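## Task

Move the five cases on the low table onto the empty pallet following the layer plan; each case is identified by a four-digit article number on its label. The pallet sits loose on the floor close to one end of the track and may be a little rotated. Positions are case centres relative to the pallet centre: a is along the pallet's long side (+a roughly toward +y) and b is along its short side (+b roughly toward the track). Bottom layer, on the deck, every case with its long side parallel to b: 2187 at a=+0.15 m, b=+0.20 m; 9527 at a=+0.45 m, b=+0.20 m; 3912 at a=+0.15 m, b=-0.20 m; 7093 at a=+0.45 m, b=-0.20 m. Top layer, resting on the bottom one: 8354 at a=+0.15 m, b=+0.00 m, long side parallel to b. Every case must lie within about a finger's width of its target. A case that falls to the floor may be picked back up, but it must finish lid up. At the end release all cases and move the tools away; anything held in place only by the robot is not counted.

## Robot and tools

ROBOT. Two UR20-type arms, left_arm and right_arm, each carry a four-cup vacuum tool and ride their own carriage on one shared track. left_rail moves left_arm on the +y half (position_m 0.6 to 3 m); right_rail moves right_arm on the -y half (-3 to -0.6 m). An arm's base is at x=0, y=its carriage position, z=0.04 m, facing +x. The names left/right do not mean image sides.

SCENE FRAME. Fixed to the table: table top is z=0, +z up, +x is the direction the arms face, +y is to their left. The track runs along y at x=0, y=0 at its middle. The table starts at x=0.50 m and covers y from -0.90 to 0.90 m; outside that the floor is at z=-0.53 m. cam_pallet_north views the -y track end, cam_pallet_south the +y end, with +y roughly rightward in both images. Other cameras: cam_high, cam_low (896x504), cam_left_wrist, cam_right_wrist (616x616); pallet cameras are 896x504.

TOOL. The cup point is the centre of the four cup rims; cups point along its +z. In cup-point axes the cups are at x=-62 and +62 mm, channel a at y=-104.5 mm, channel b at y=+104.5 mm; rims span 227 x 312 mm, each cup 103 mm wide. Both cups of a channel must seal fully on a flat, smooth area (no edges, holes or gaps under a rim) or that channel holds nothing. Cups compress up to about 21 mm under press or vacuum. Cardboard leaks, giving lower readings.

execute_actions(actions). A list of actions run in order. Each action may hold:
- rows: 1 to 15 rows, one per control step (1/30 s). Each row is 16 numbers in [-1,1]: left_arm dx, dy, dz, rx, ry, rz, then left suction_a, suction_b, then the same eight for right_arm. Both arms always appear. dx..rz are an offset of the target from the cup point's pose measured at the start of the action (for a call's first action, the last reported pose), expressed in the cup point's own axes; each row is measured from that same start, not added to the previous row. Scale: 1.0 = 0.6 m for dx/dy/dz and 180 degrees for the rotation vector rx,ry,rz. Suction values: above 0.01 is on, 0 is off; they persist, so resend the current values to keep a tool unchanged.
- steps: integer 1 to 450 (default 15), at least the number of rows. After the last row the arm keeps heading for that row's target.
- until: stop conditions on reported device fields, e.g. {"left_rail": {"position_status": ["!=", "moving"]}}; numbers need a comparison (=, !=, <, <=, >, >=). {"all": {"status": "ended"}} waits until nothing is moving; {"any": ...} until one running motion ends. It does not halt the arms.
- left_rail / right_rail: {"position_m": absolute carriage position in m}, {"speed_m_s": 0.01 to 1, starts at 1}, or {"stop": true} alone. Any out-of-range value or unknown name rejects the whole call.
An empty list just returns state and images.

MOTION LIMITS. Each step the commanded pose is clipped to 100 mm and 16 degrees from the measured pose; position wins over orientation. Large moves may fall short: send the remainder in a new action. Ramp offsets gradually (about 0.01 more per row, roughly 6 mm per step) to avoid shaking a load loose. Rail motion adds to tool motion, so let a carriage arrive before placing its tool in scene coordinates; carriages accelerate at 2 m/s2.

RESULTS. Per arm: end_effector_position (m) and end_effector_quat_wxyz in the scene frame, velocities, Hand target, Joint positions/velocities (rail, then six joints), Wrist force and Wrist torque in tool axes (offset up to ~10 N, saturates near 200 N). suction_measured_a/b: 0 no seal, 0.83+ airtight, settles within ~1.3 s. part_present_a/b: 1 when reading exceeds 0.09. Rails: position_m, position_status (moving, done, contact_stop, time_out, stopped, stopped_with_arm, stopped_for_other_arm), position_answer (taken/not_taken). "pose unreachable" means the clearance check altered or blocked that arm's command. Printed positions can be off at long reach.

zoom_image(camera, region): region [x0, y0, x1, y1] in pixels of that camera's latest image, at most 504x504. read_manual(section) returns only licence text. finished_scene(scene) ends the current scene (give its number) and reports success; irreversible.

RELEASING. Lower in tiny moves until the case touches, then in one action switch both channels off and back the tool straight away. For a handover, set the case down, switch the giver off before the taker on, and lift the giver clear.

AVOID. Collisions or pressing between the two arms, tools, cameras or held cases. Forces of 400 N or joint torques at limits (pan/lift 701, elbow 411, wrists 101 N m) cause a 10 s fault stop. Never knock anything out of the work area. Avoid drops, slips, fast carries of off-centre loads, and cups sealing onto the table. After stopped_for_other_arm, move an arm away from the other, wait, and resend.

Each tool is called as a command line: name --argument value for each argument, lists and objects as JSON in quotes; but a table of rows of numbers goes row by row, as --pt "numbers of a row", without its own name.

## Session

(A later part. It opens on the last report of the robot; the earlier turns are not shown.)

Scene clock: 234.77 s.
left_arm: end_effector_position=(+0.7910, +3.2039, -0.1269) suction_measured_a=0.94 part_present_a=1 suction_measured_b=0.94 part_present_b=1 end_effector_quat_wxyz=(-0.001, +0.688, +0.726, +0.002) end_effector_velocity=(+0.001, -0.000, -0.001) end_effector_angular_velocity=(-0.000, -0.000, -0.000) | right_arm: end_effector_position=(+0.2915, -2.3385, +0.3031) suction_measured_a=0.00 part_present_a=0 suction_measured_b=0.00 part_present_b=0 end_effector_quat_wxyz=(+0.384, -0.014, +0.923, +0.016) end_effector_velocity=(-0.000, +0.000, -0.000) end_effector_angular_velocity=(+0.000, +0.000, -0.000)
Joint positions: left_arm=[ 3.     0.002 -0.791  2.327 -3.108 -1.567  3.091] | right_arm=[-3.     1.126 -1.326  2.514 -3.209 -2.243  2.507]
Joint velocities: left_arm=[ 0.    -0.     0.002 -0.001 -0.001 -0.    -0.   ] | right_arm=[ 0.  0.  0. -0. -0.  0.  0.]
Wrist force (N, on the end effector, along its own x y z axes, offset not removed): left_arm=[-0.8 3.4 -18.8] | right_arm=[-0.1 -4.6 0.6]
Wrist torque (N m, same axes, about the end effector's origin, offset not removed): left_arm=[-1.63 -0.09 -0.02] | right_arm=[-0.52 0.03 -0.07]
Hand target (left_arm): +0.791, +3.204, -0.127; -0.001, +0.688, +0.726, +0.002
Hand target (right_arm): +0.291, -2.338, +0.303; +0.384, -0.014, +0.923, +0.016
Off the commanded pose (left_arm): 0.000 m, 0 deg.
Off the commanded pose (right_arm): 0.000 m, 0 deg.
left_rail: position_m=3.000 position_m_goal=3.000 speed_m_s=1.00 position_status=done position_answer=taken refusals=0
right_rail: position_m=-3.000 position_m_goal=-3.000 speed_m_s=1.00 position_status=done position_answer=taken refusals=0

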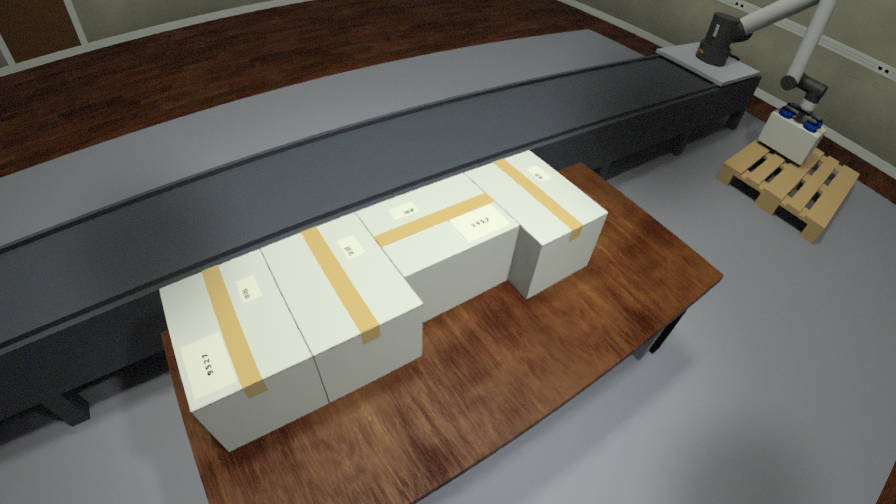

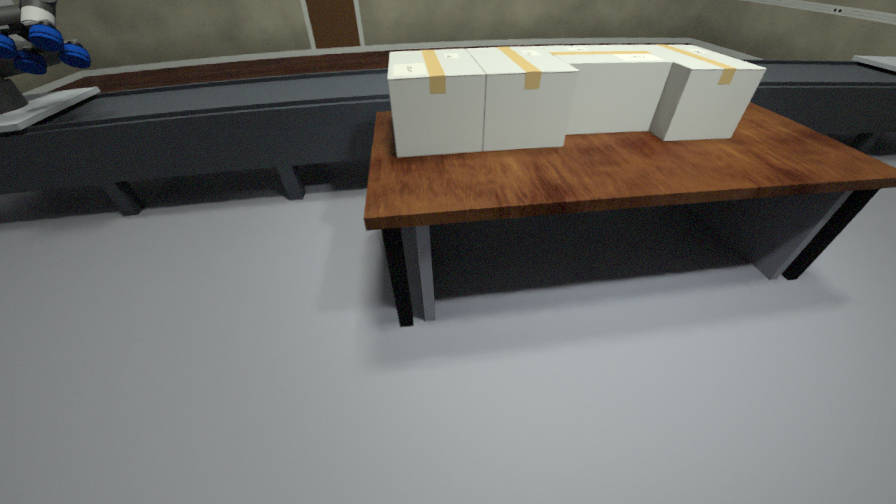

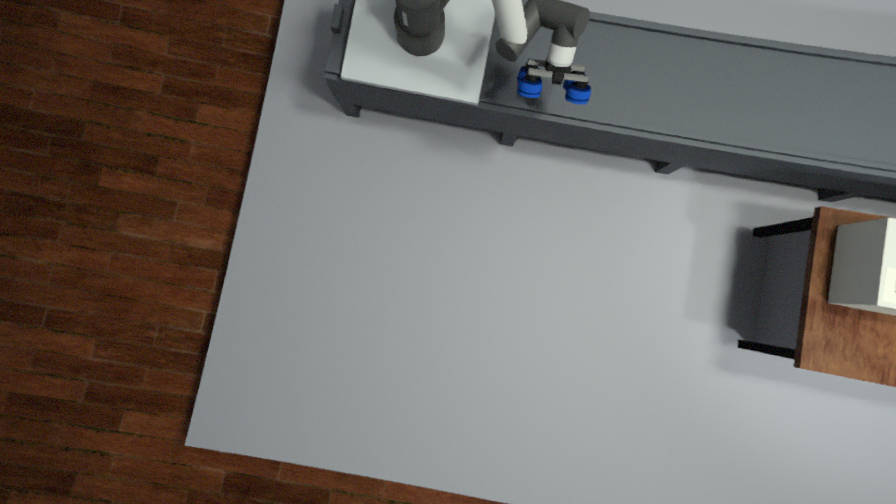

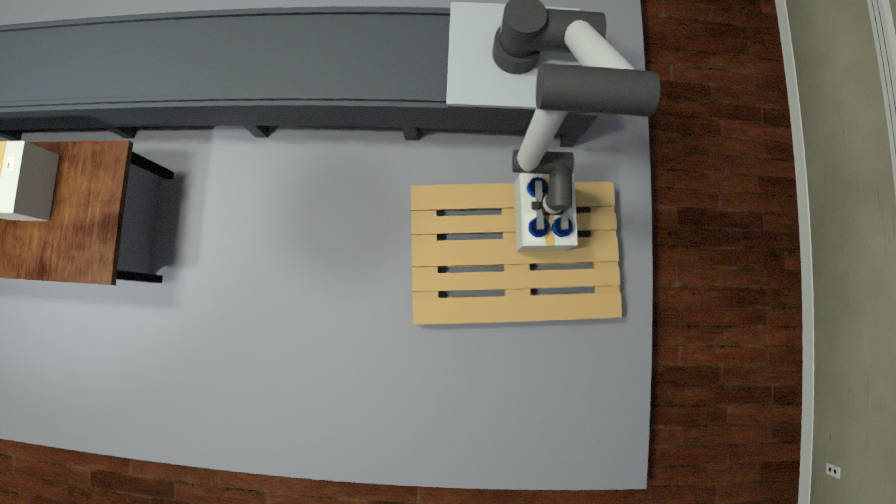

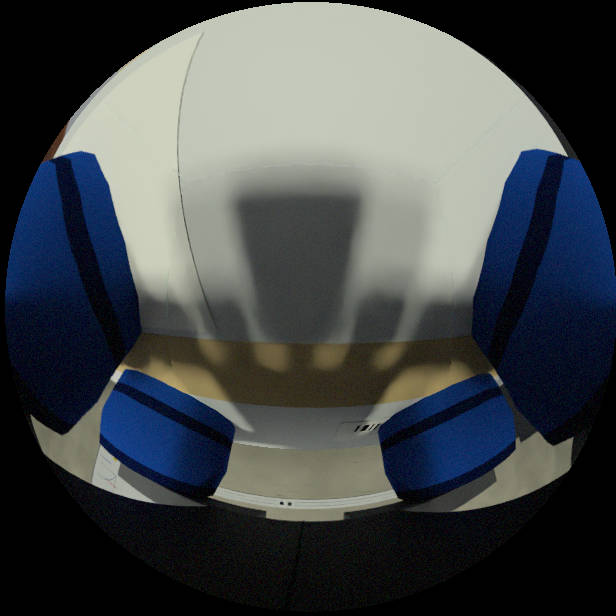

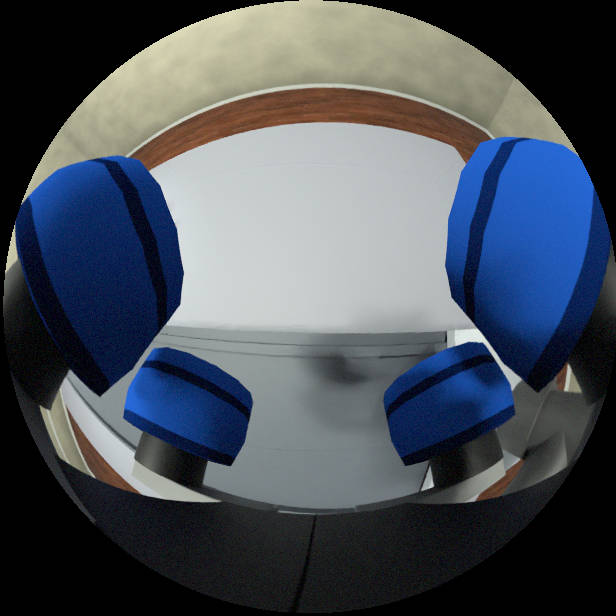

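zoom_image --camera "cam_pallet_south" --region '[495, 165, 555, 210]'

zoom_image --camera "cam_pallet_south" --region '[545, 225, 605, 270]'

Region (495, 165, 555, 210) of cam_pallet_south's 896x504 image, scaled by 8.400, with more detail than that image has; it fills the top 378 rows of this view, and the rest is white.

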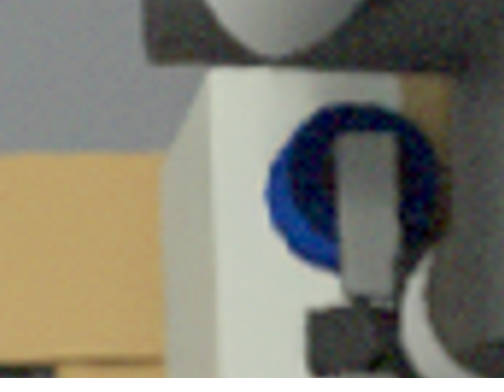

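Region (545, 225, 605, 270) of cam_pallet_south's 896x504 image, scaled by 8.400, with more detail than that image has; it fills the top 378 rows of this view, and the rest is white.

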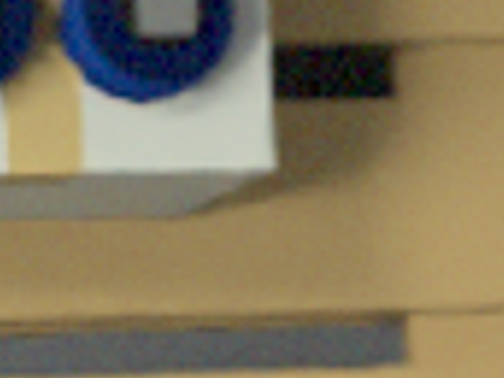

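execute_actions --actions '[{"rows": [[0.002,-0.003,0.012,0,0,-0.001,1,1, 0,0,0,0,0,0,0,0],[0.004,-0.006,0.025,0,0,-0.002,1,1, 0,0,0,0,0,0,0,0],[0.005,-0.008,0.037,0,0,-0.0033,1,1, 0,0,0,0,0,0,0,0]], "steps": 18}]'

Scene clock: 252.70 s.
left_arm: end_effector_position=(+0.7860, +3.2067, -0.1488) suction_measured_a=0.94 part_present_a=1 suction_measured_b=0.94 part_present_b=1 end_effector_quat_wxyz=(-0.001, +0.684, +0.729, +0.002) end_effector_velocity=(+0.000, +0.000, -0.003) end_effector_angular_velocity=(+0.000, -0.001, +0.002) | right_arm: end_effector_position=(+0.2915, -2.3385, +0.3031) suction_measured_a=0.00 part_present_a=0 suction_measured_b=0.00 part_present_b=0 end_effector_quat_wxyz=(+0.384, -0.014, +0.923, +0.016) end_effector_velocity=(-0.000, +0.000, +0.000) end_effector_angular_velocity=(+0.000, -0.000, +0.000)
Joint positions: left_arm=[ 3.     0.006 -0.756  2.327 -3.143 -1.567  3.084] | right_arm=[-3.     1.126 -1.326  2.514 -3.209 -2.243  2.507]
Joint velocities: left_arm=[ 0.     0.001  0.005 -0.001 -0.005 -0.    -0.001] | right_arm=[ 0.  0. -0.  0. -0. -0. -0.]
Wrist force (N, on the end effector, along its own x y z axes, offset not removed): left_arm=[1.0 -0.9 -20.3] | right_arm=[-1.9 -1.4 -3.0]
Wrist torque (N m, same axes, about the end effector's origin, offset not removed): left_arm=[-2.17 -0.17 -0.07] | right_arm=[-0.06 0.22 -0.05]
Hand target (left_arm): +0.786, +3.207, -0.149; -0.001, +0.684, +0.729, +0.002
Hand target (right_arm): +0.291, -2.338, +0.303; +0.384, -0.014, +0.923, +0.016
Off the commanded pose (left_arm): 0.000 m, 0 deg.
Off the commanded pose (right_arm): 0.000 m, 0 deg.
left_rail: position_m=3.000 position_m_goal=3.000 speed_m_s=1.00 position_status=done position_answer=taken refusals=0
right_rail: position_m=-3.000 position_m_goal=-3.000 speed_m_s=1.00 position_status=done position_answer=taken refusals=0

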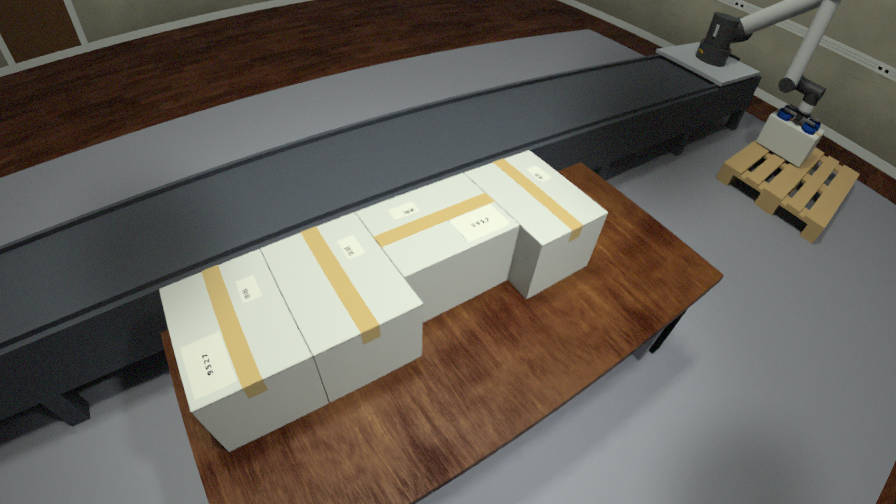

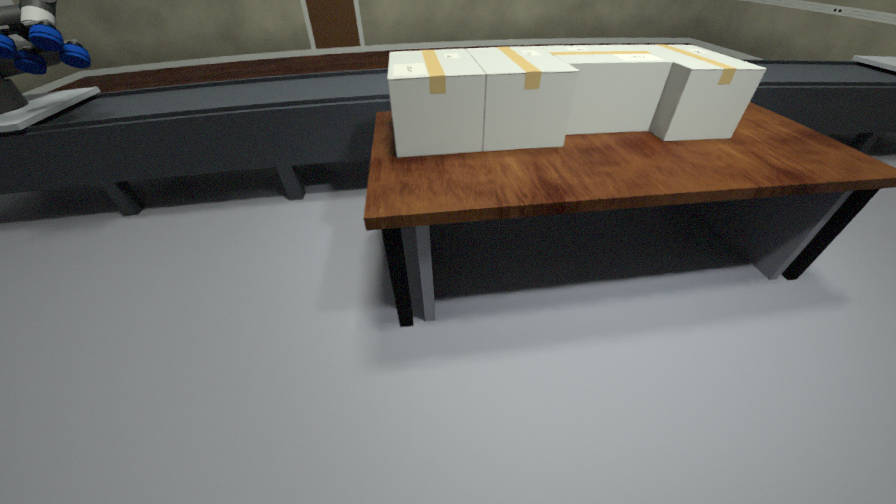

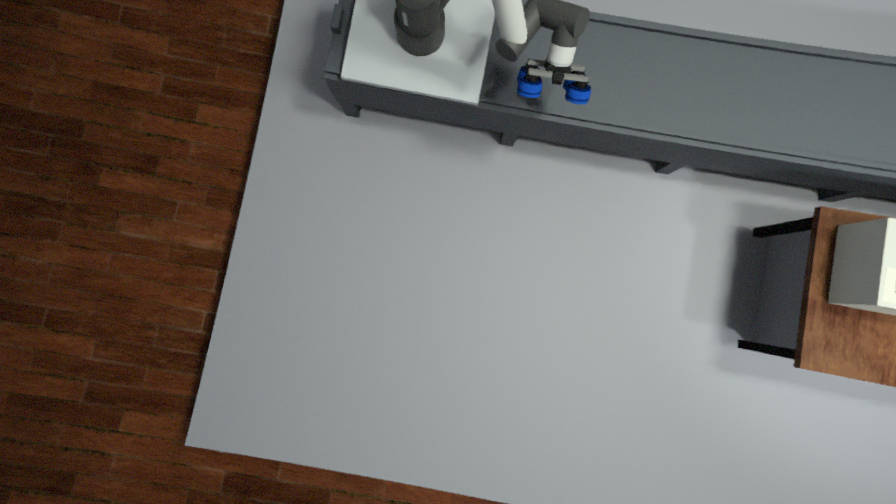

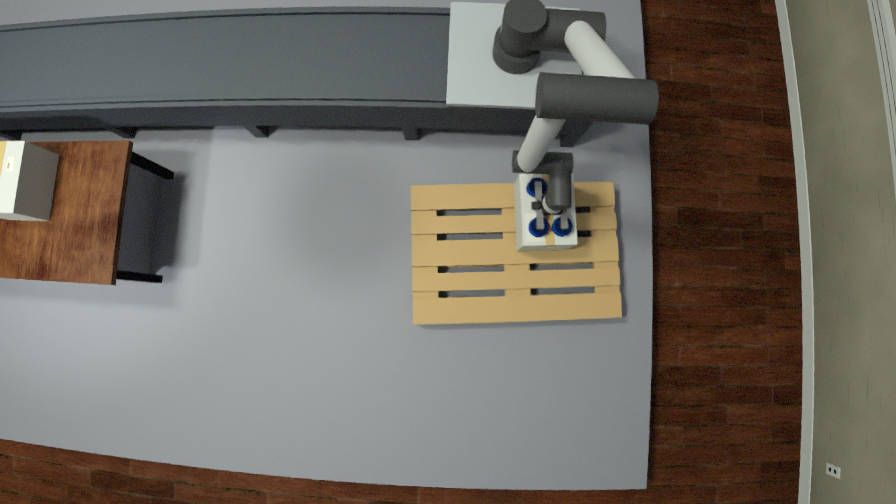

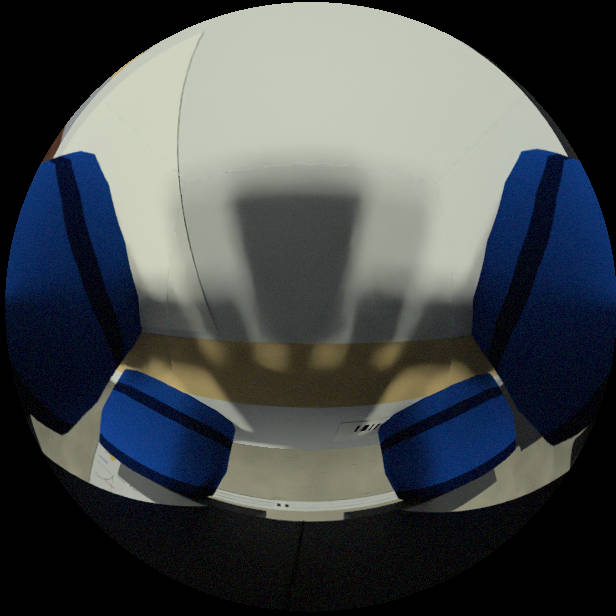

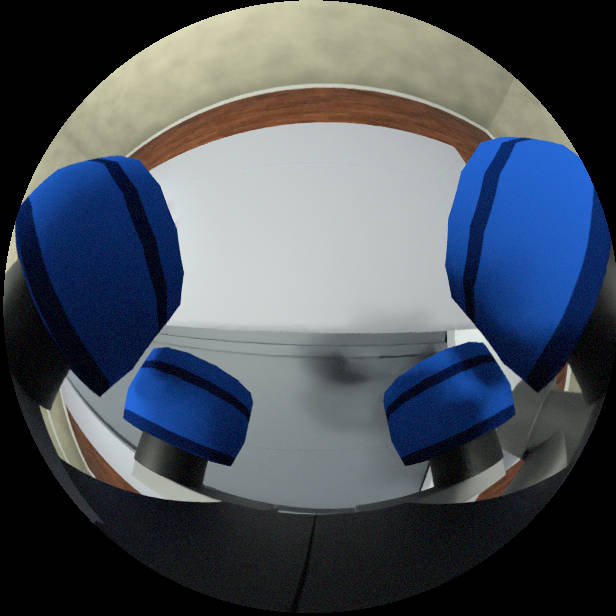

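execute_actions --actions '[{"rows": [[0,0,0.005,0,0,0,1,1, 0,0,0,0,0,0,0,0],[0,0,0.009,0,0,0,1,1, 0,0,0,0,0,0,0,0]], "steps": 12}]'

Scene clock: 254.90 s.
left_arm: end_effector_position=(+0.7860, +3.2068, -0.1539) suction_measured_a=0.94 part_present_a=1 suction_measured_b=0.94 part_present_b=1 end_effector_quat_wxyz=(-0.001, +0.684, +0.729, +0.002) end_effector_velocity=(+0.000, +0.000, -0.003) end_effector_angular_velocity=(+0.000, -0.000, -0.001) | right_arm: end_effector_position=(+0.2915, -2.3385, +0.3031) suction_measured_a=0.00 part_present_a=0 suction_measured_b=0.00 part_present_b=0 end_effector_quat_wxyz=(+0.384, -0.014, +0.923, +0.016) end_effector_velocity=(-0.000, -0.000, +0.000) end_effector_angular_velocity=(+0.000, -0.000, -0.000)
Joint positions: left_arm=[ 3.     0.006 -0.748  2.325 -3.149 -1.567  3.084] | right_arm=[-3.     1.126 -1.326  2.514 -3.209 -2.243  2.507]
Joint velocities: left_arm=[ 0.    -0.     0.005 -0.001 -0.004 -0.     0.001] | right_arm=[ 0.  0. -0.  0. -0. -0.  0.]
Wrist force (N, on the end effector, along its own x y z axes, offset not removed): left_arm=[-1.3 -4.5 -21.9] | right_arm=[-2.7 -2.6 -2.3]
Wrist torque (N m, same axes, about the end effector's origin, offset not removed): left_arm=[-2.71 0.04 -0.02] | right_arm=[-0.37 0.34 -0.04]
Hand target (left_arm): +0.786, +3.207, -0.154; -0.001, +0.684, +0.729, +0.002
Hand target (right_arm): +0.291, -2.338, +0.303; +0.384, -0.014, +0.923, +0.016
Off the commanded pose (left_arm): 0.000 m, 0 deg.
Off the commanded pose (right_arm): 0.000 m, 0 deg.
left_rail: position_m=3.000 position_m_goal=3.000 speed_m_s=1.00 position_status=done position_answer=taken refusals=0
right_rail: position_m=-3.000 position_m_goal=-3.000 speed_m_s=1.00 position_status=done position_answer=taken refusals=0

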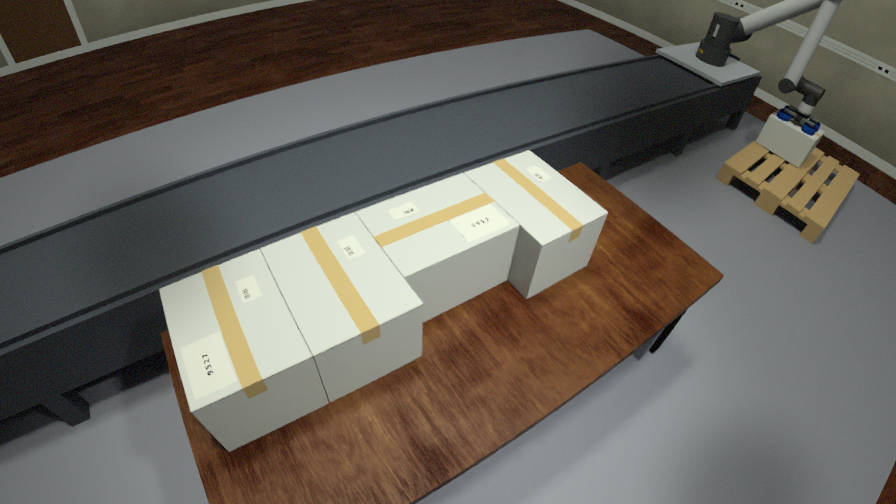

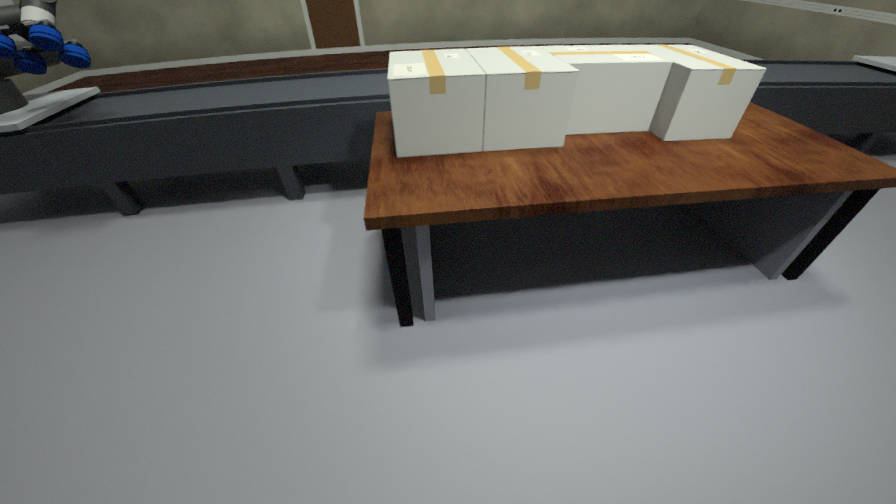

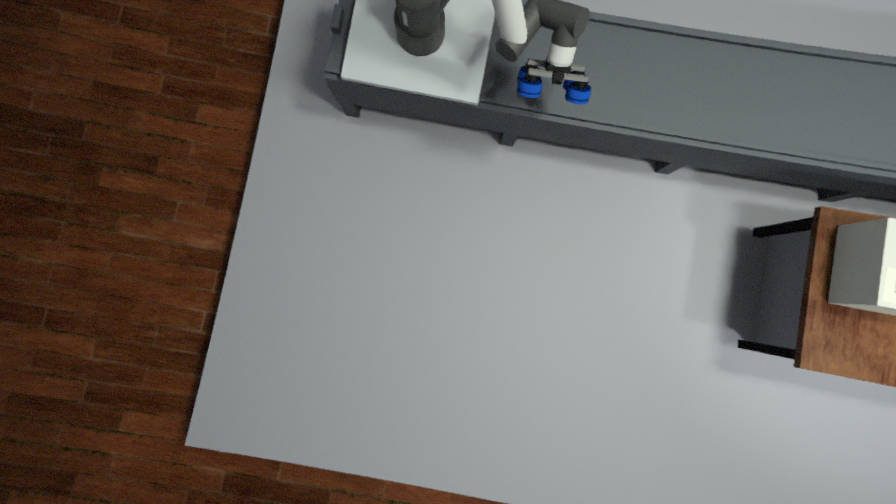

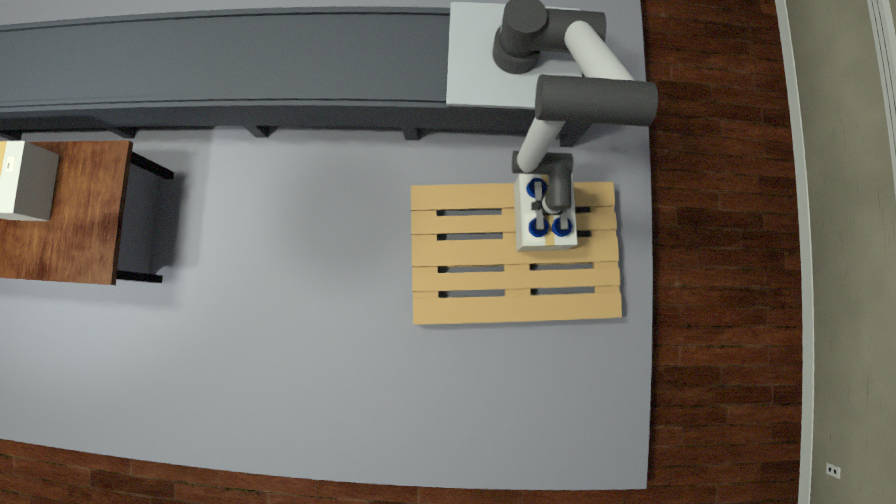

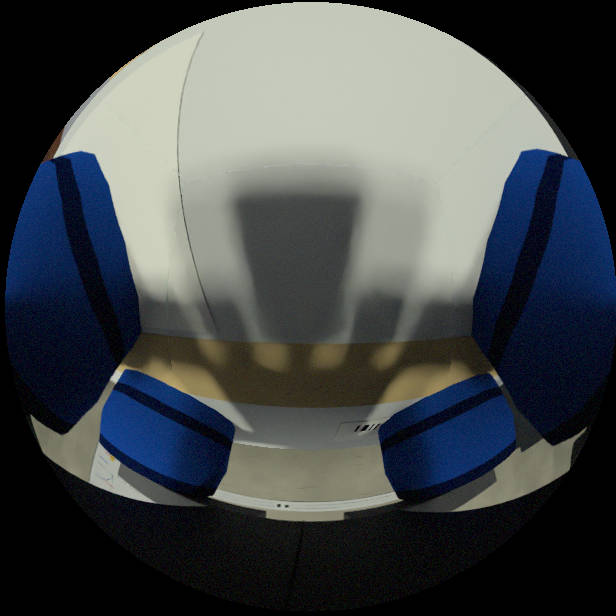

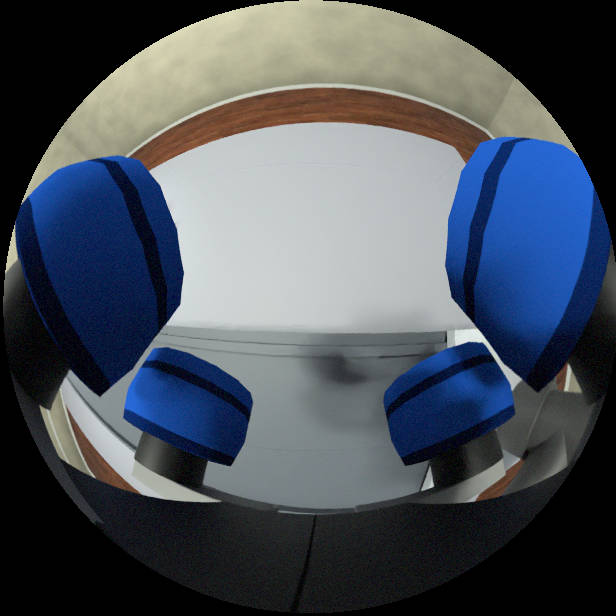

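execute_actions --actions '[{"rows": [[0,0,0.003,0,0,0,1,1, 0,0,0,0,0,0,0,0],[0,0,0.006,0,0,0,1,1, 0,0,0,0,0,0,0,0]], "steps": 12}]'

Scene clock: 256.37 s.
left_arm: end_effector_position=(+0.7860, +3.2067, -0.1573) suction_measured_a=0.94 part_present_a=1 suction_measured_b=0.94 part_present_b=1 end_effector_quat_wxyz=(-0.001, +0.684, +0.729, +0.002) end_effector_velocity=(+0.000, +0.000, -0.002) end_effector_angular_velocity=(+0.000, -0.000, -0.000) | right_arm: end_effector_position=(+0.2915, -2.3385, +0.3031) suction_measured_a=0.00 part_present_a=0 suction_measured_b=0.00 part_present_b=0 end_effector_quat_wxyz=(+0.384, -0.014, +0.923, +0.016) end_effector_velocity=(-0.000, +0.000, +0.000) end_effector_angular_velocity=(+0.000, +0.000, +0.000)
Joint positions: left_arm=[ 3.     0.006 -0.743  2.324 -3.153 -1.567  3.084] | right_arm=[-3.     1.126 -1.326  2.514 -3.209 -2.243  2.507]
Joint velocities: left_arm=[ 0.    -0.     0.003 -0.001 -0.003 -0.     0.   ] | right_arm=[ 0.  0. -0. -0. -0.  0.  0.]
Wrist force (N, on the end effector, along its own x y z axes, offset not removed): left_arm=[3.1 -5.7 -16.1] | right_arm=[-6.8 -3.1 -3.9]
Wrist torque (N m, same axes, about the end effector's origin, offset not removed): left_arm=[-2.86 -0.57 0.08] | right_arm=[-0.40 0.72 -0.12]
Hand target (left_arm): +0.786, +3.207, -0.157; -0.001, +0.684, +0.729, +0.002
Hand target (right_arm): +0.291, -2.338, +0.303; +0.384, -0.014, +0.923, +0.016
Off the commanded pose (left_arm): 0.000 m, 0 deg.
Off the commanded pose (right_arm): 0.000 m, 0 deg.
left_rail: position_m=3.000 position_m_goal=3.000 speed_m_s=1.00 position_status=done position_answer=taken refusals=0
right_rail: position_m=-3.000 position_m_goal=-3.000 speed_m_s=1.00 position_status=done position_answer=taken refusals=0

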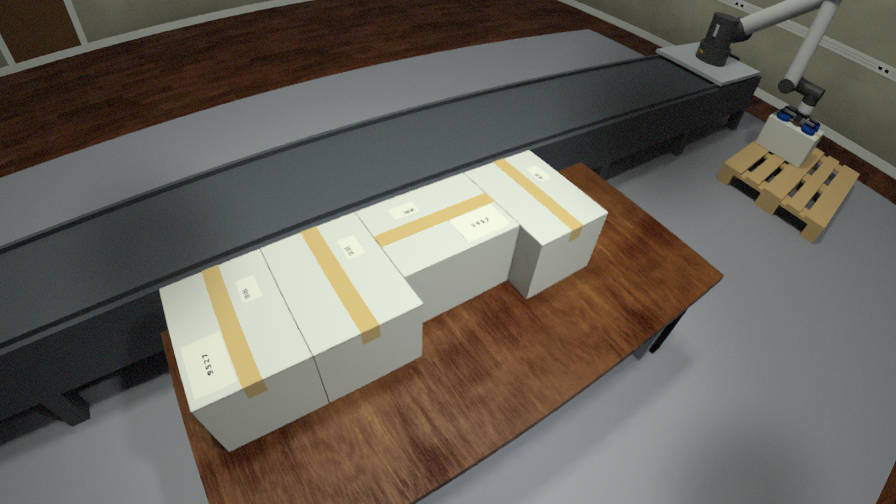

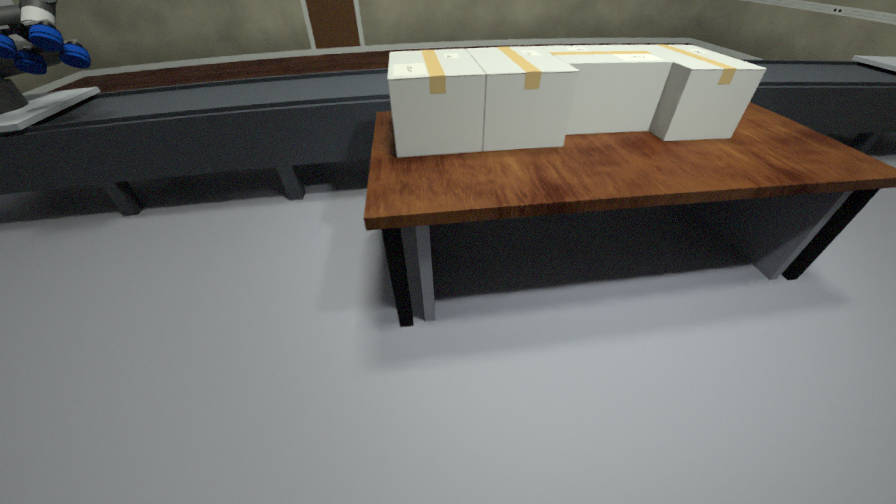

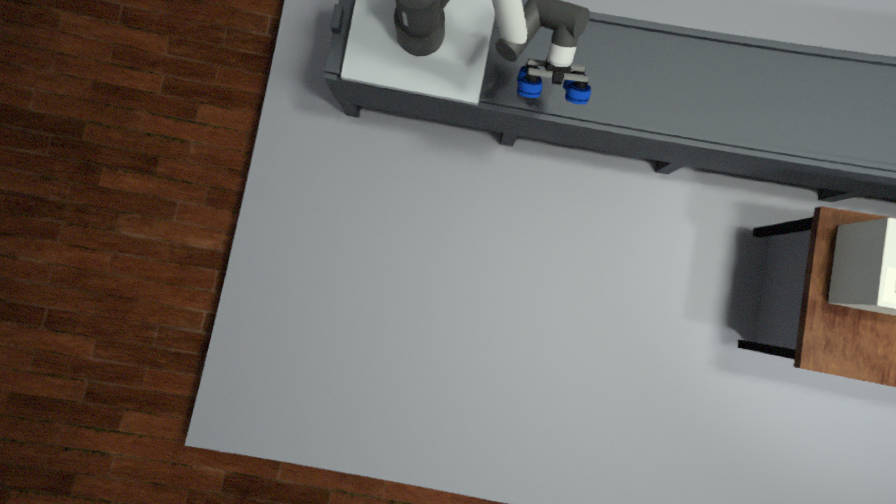

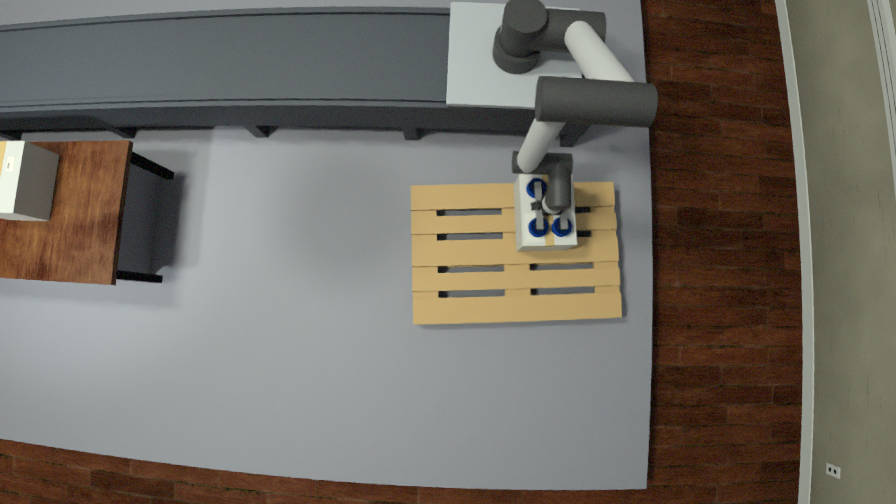

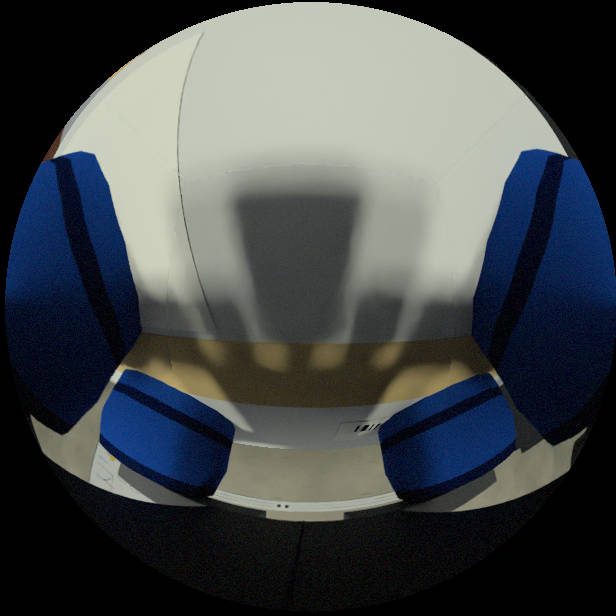

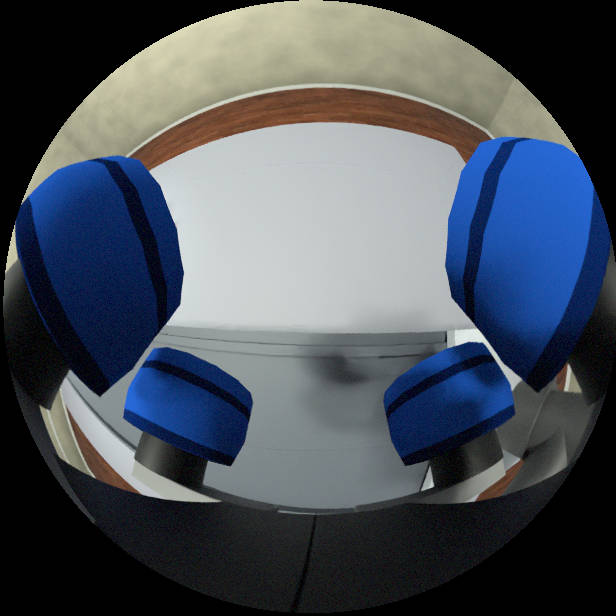

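execute_actions --actions '[]'

Scene clock: 267.50 s.
left_arm: end_effector_position=(+0.7860, +3.2068, -0.1575) suction_measured_a=0.94 part_present_a=1 suction_measured_b=0.94 part_present_b=1 end_effector_quat_wxyz=(-0.001, +0.684, +0.729, +0.002) end_effector_velocity=(-0.000, -0.000, -0.000) end_effector_angular_velocity=(-0.000, +0.000, -0.000) | right_arm: end_effector_position=(+0.2915, -2.3385, +0.3031) suction_measured_a=0.00 part_present_a=0 suction_measured_b=0.00 part_present_b=0 end_effector_quat_wxyz=(+0.384, -0.014, +0.923, +0.016) end_effector_velocity=(+0.000, -0.000, -0.000) end_effector_angular_velocity=(-0.000, -0.000, +0.000)
Joint positions: left_arm=[ 3.     0.006 -0.743  2.324 -3.154 -1.567  3.084] | right_arm=[-3.     1.126 -1.326  2.514 -3.209 -2.243  2.507]
Joint velocities: left_arm=[ 0. -0.  0. -0.  0. -0.  0.] | right_arm=[ 0.  0.  0.  0. -0. -0. -0.]
Wrist force (N, on the end effector, along its own x y z axes, offset not removed): left_arm=[-0.8 -4.2 -13.6] | right_arm=[-2.9 1.1 -2.7]
Wrist torque (N m, same axes, about the end effector's origin, offset not removed): left_arm=[-2.64 -0.11 0.00] | right_arm=[0.25 0.33 -0.20]
Hand target (left_arm): +0.786, +3.207, -0.157; -0.001, +0.684, +0.729, +0.002
Hand target (right_arm): +0.291, -2.338, +0.303; +0.384, -0.014, +0.923, +0.016
Off the commanded pose (left_arm): 0.000 m, 0 deg.
Off the commanded pose (right_arm): 0.000 m, 0 deg.
left_rail: position_m=3.000 position_m_goal=3.000 speed_m_s=1.00 position_status=done position_answer=taken refusals=0
right_rail: position_m=-3.000 position_m_goal=-3.000 speed_m_s=1.00 position_status=done position_answer=taken refusals=0

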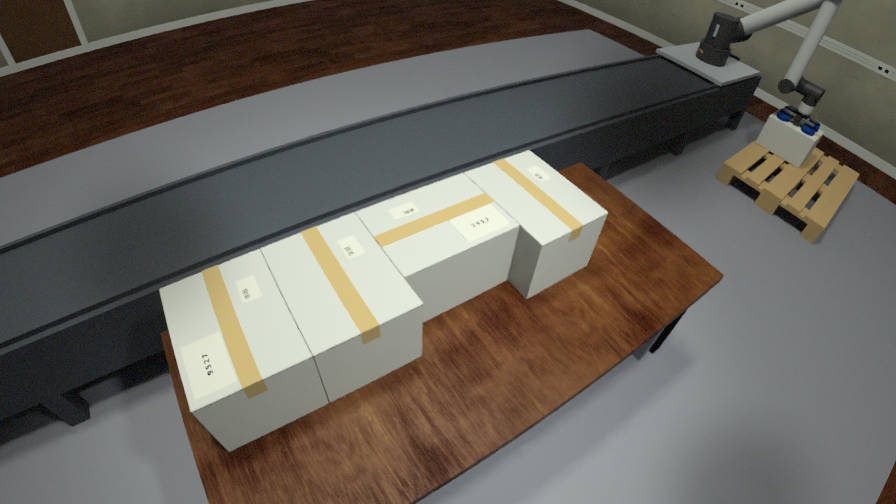

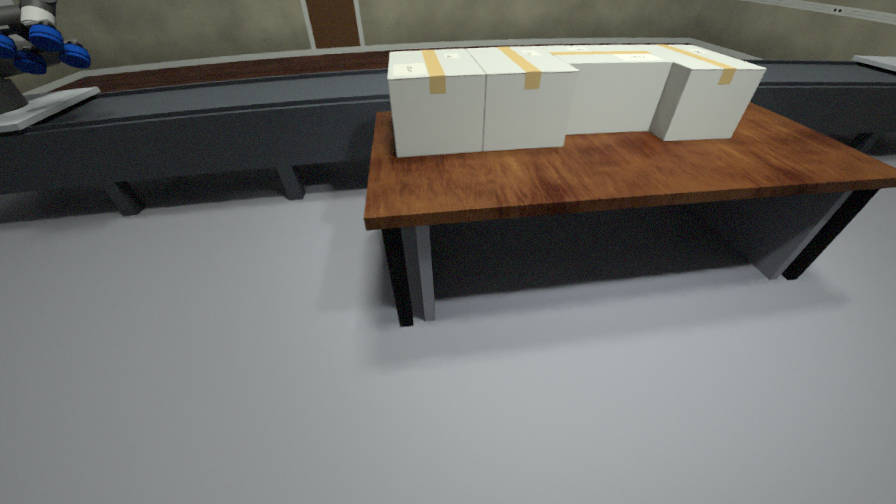

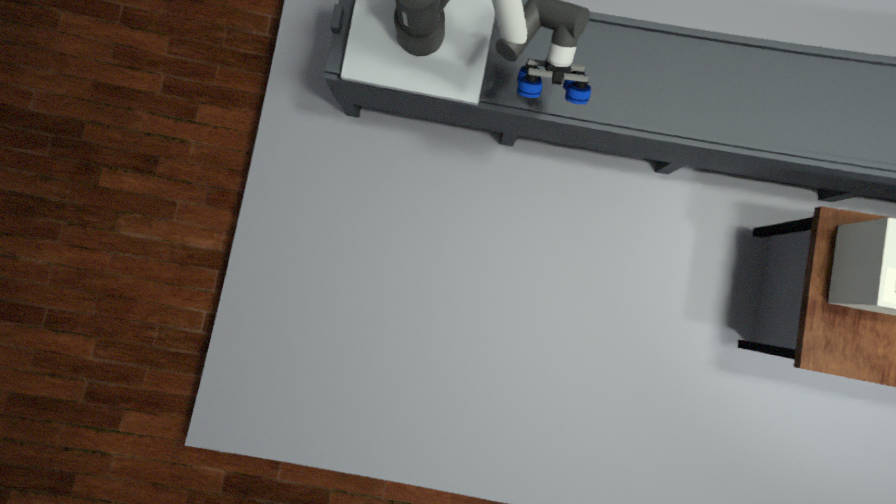

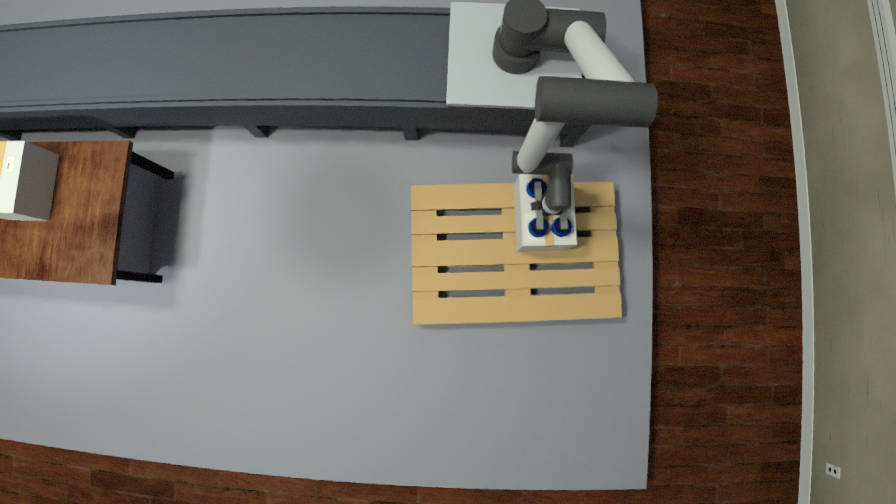

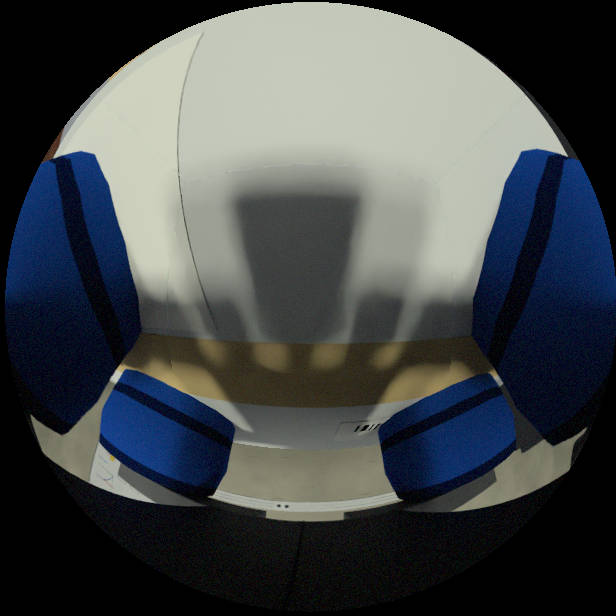

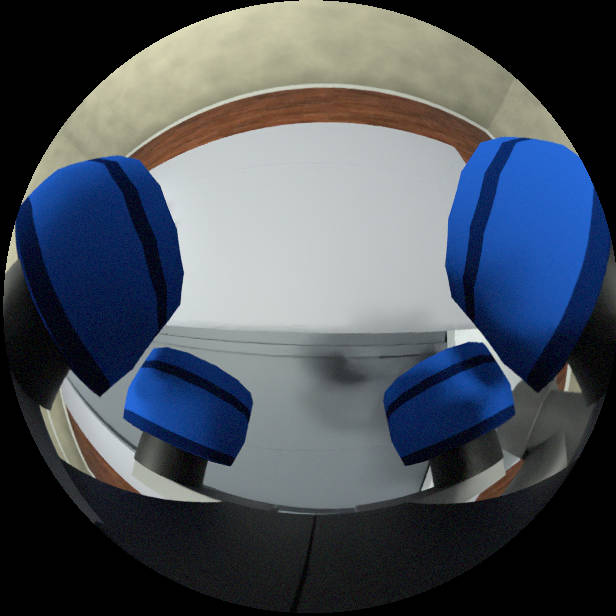

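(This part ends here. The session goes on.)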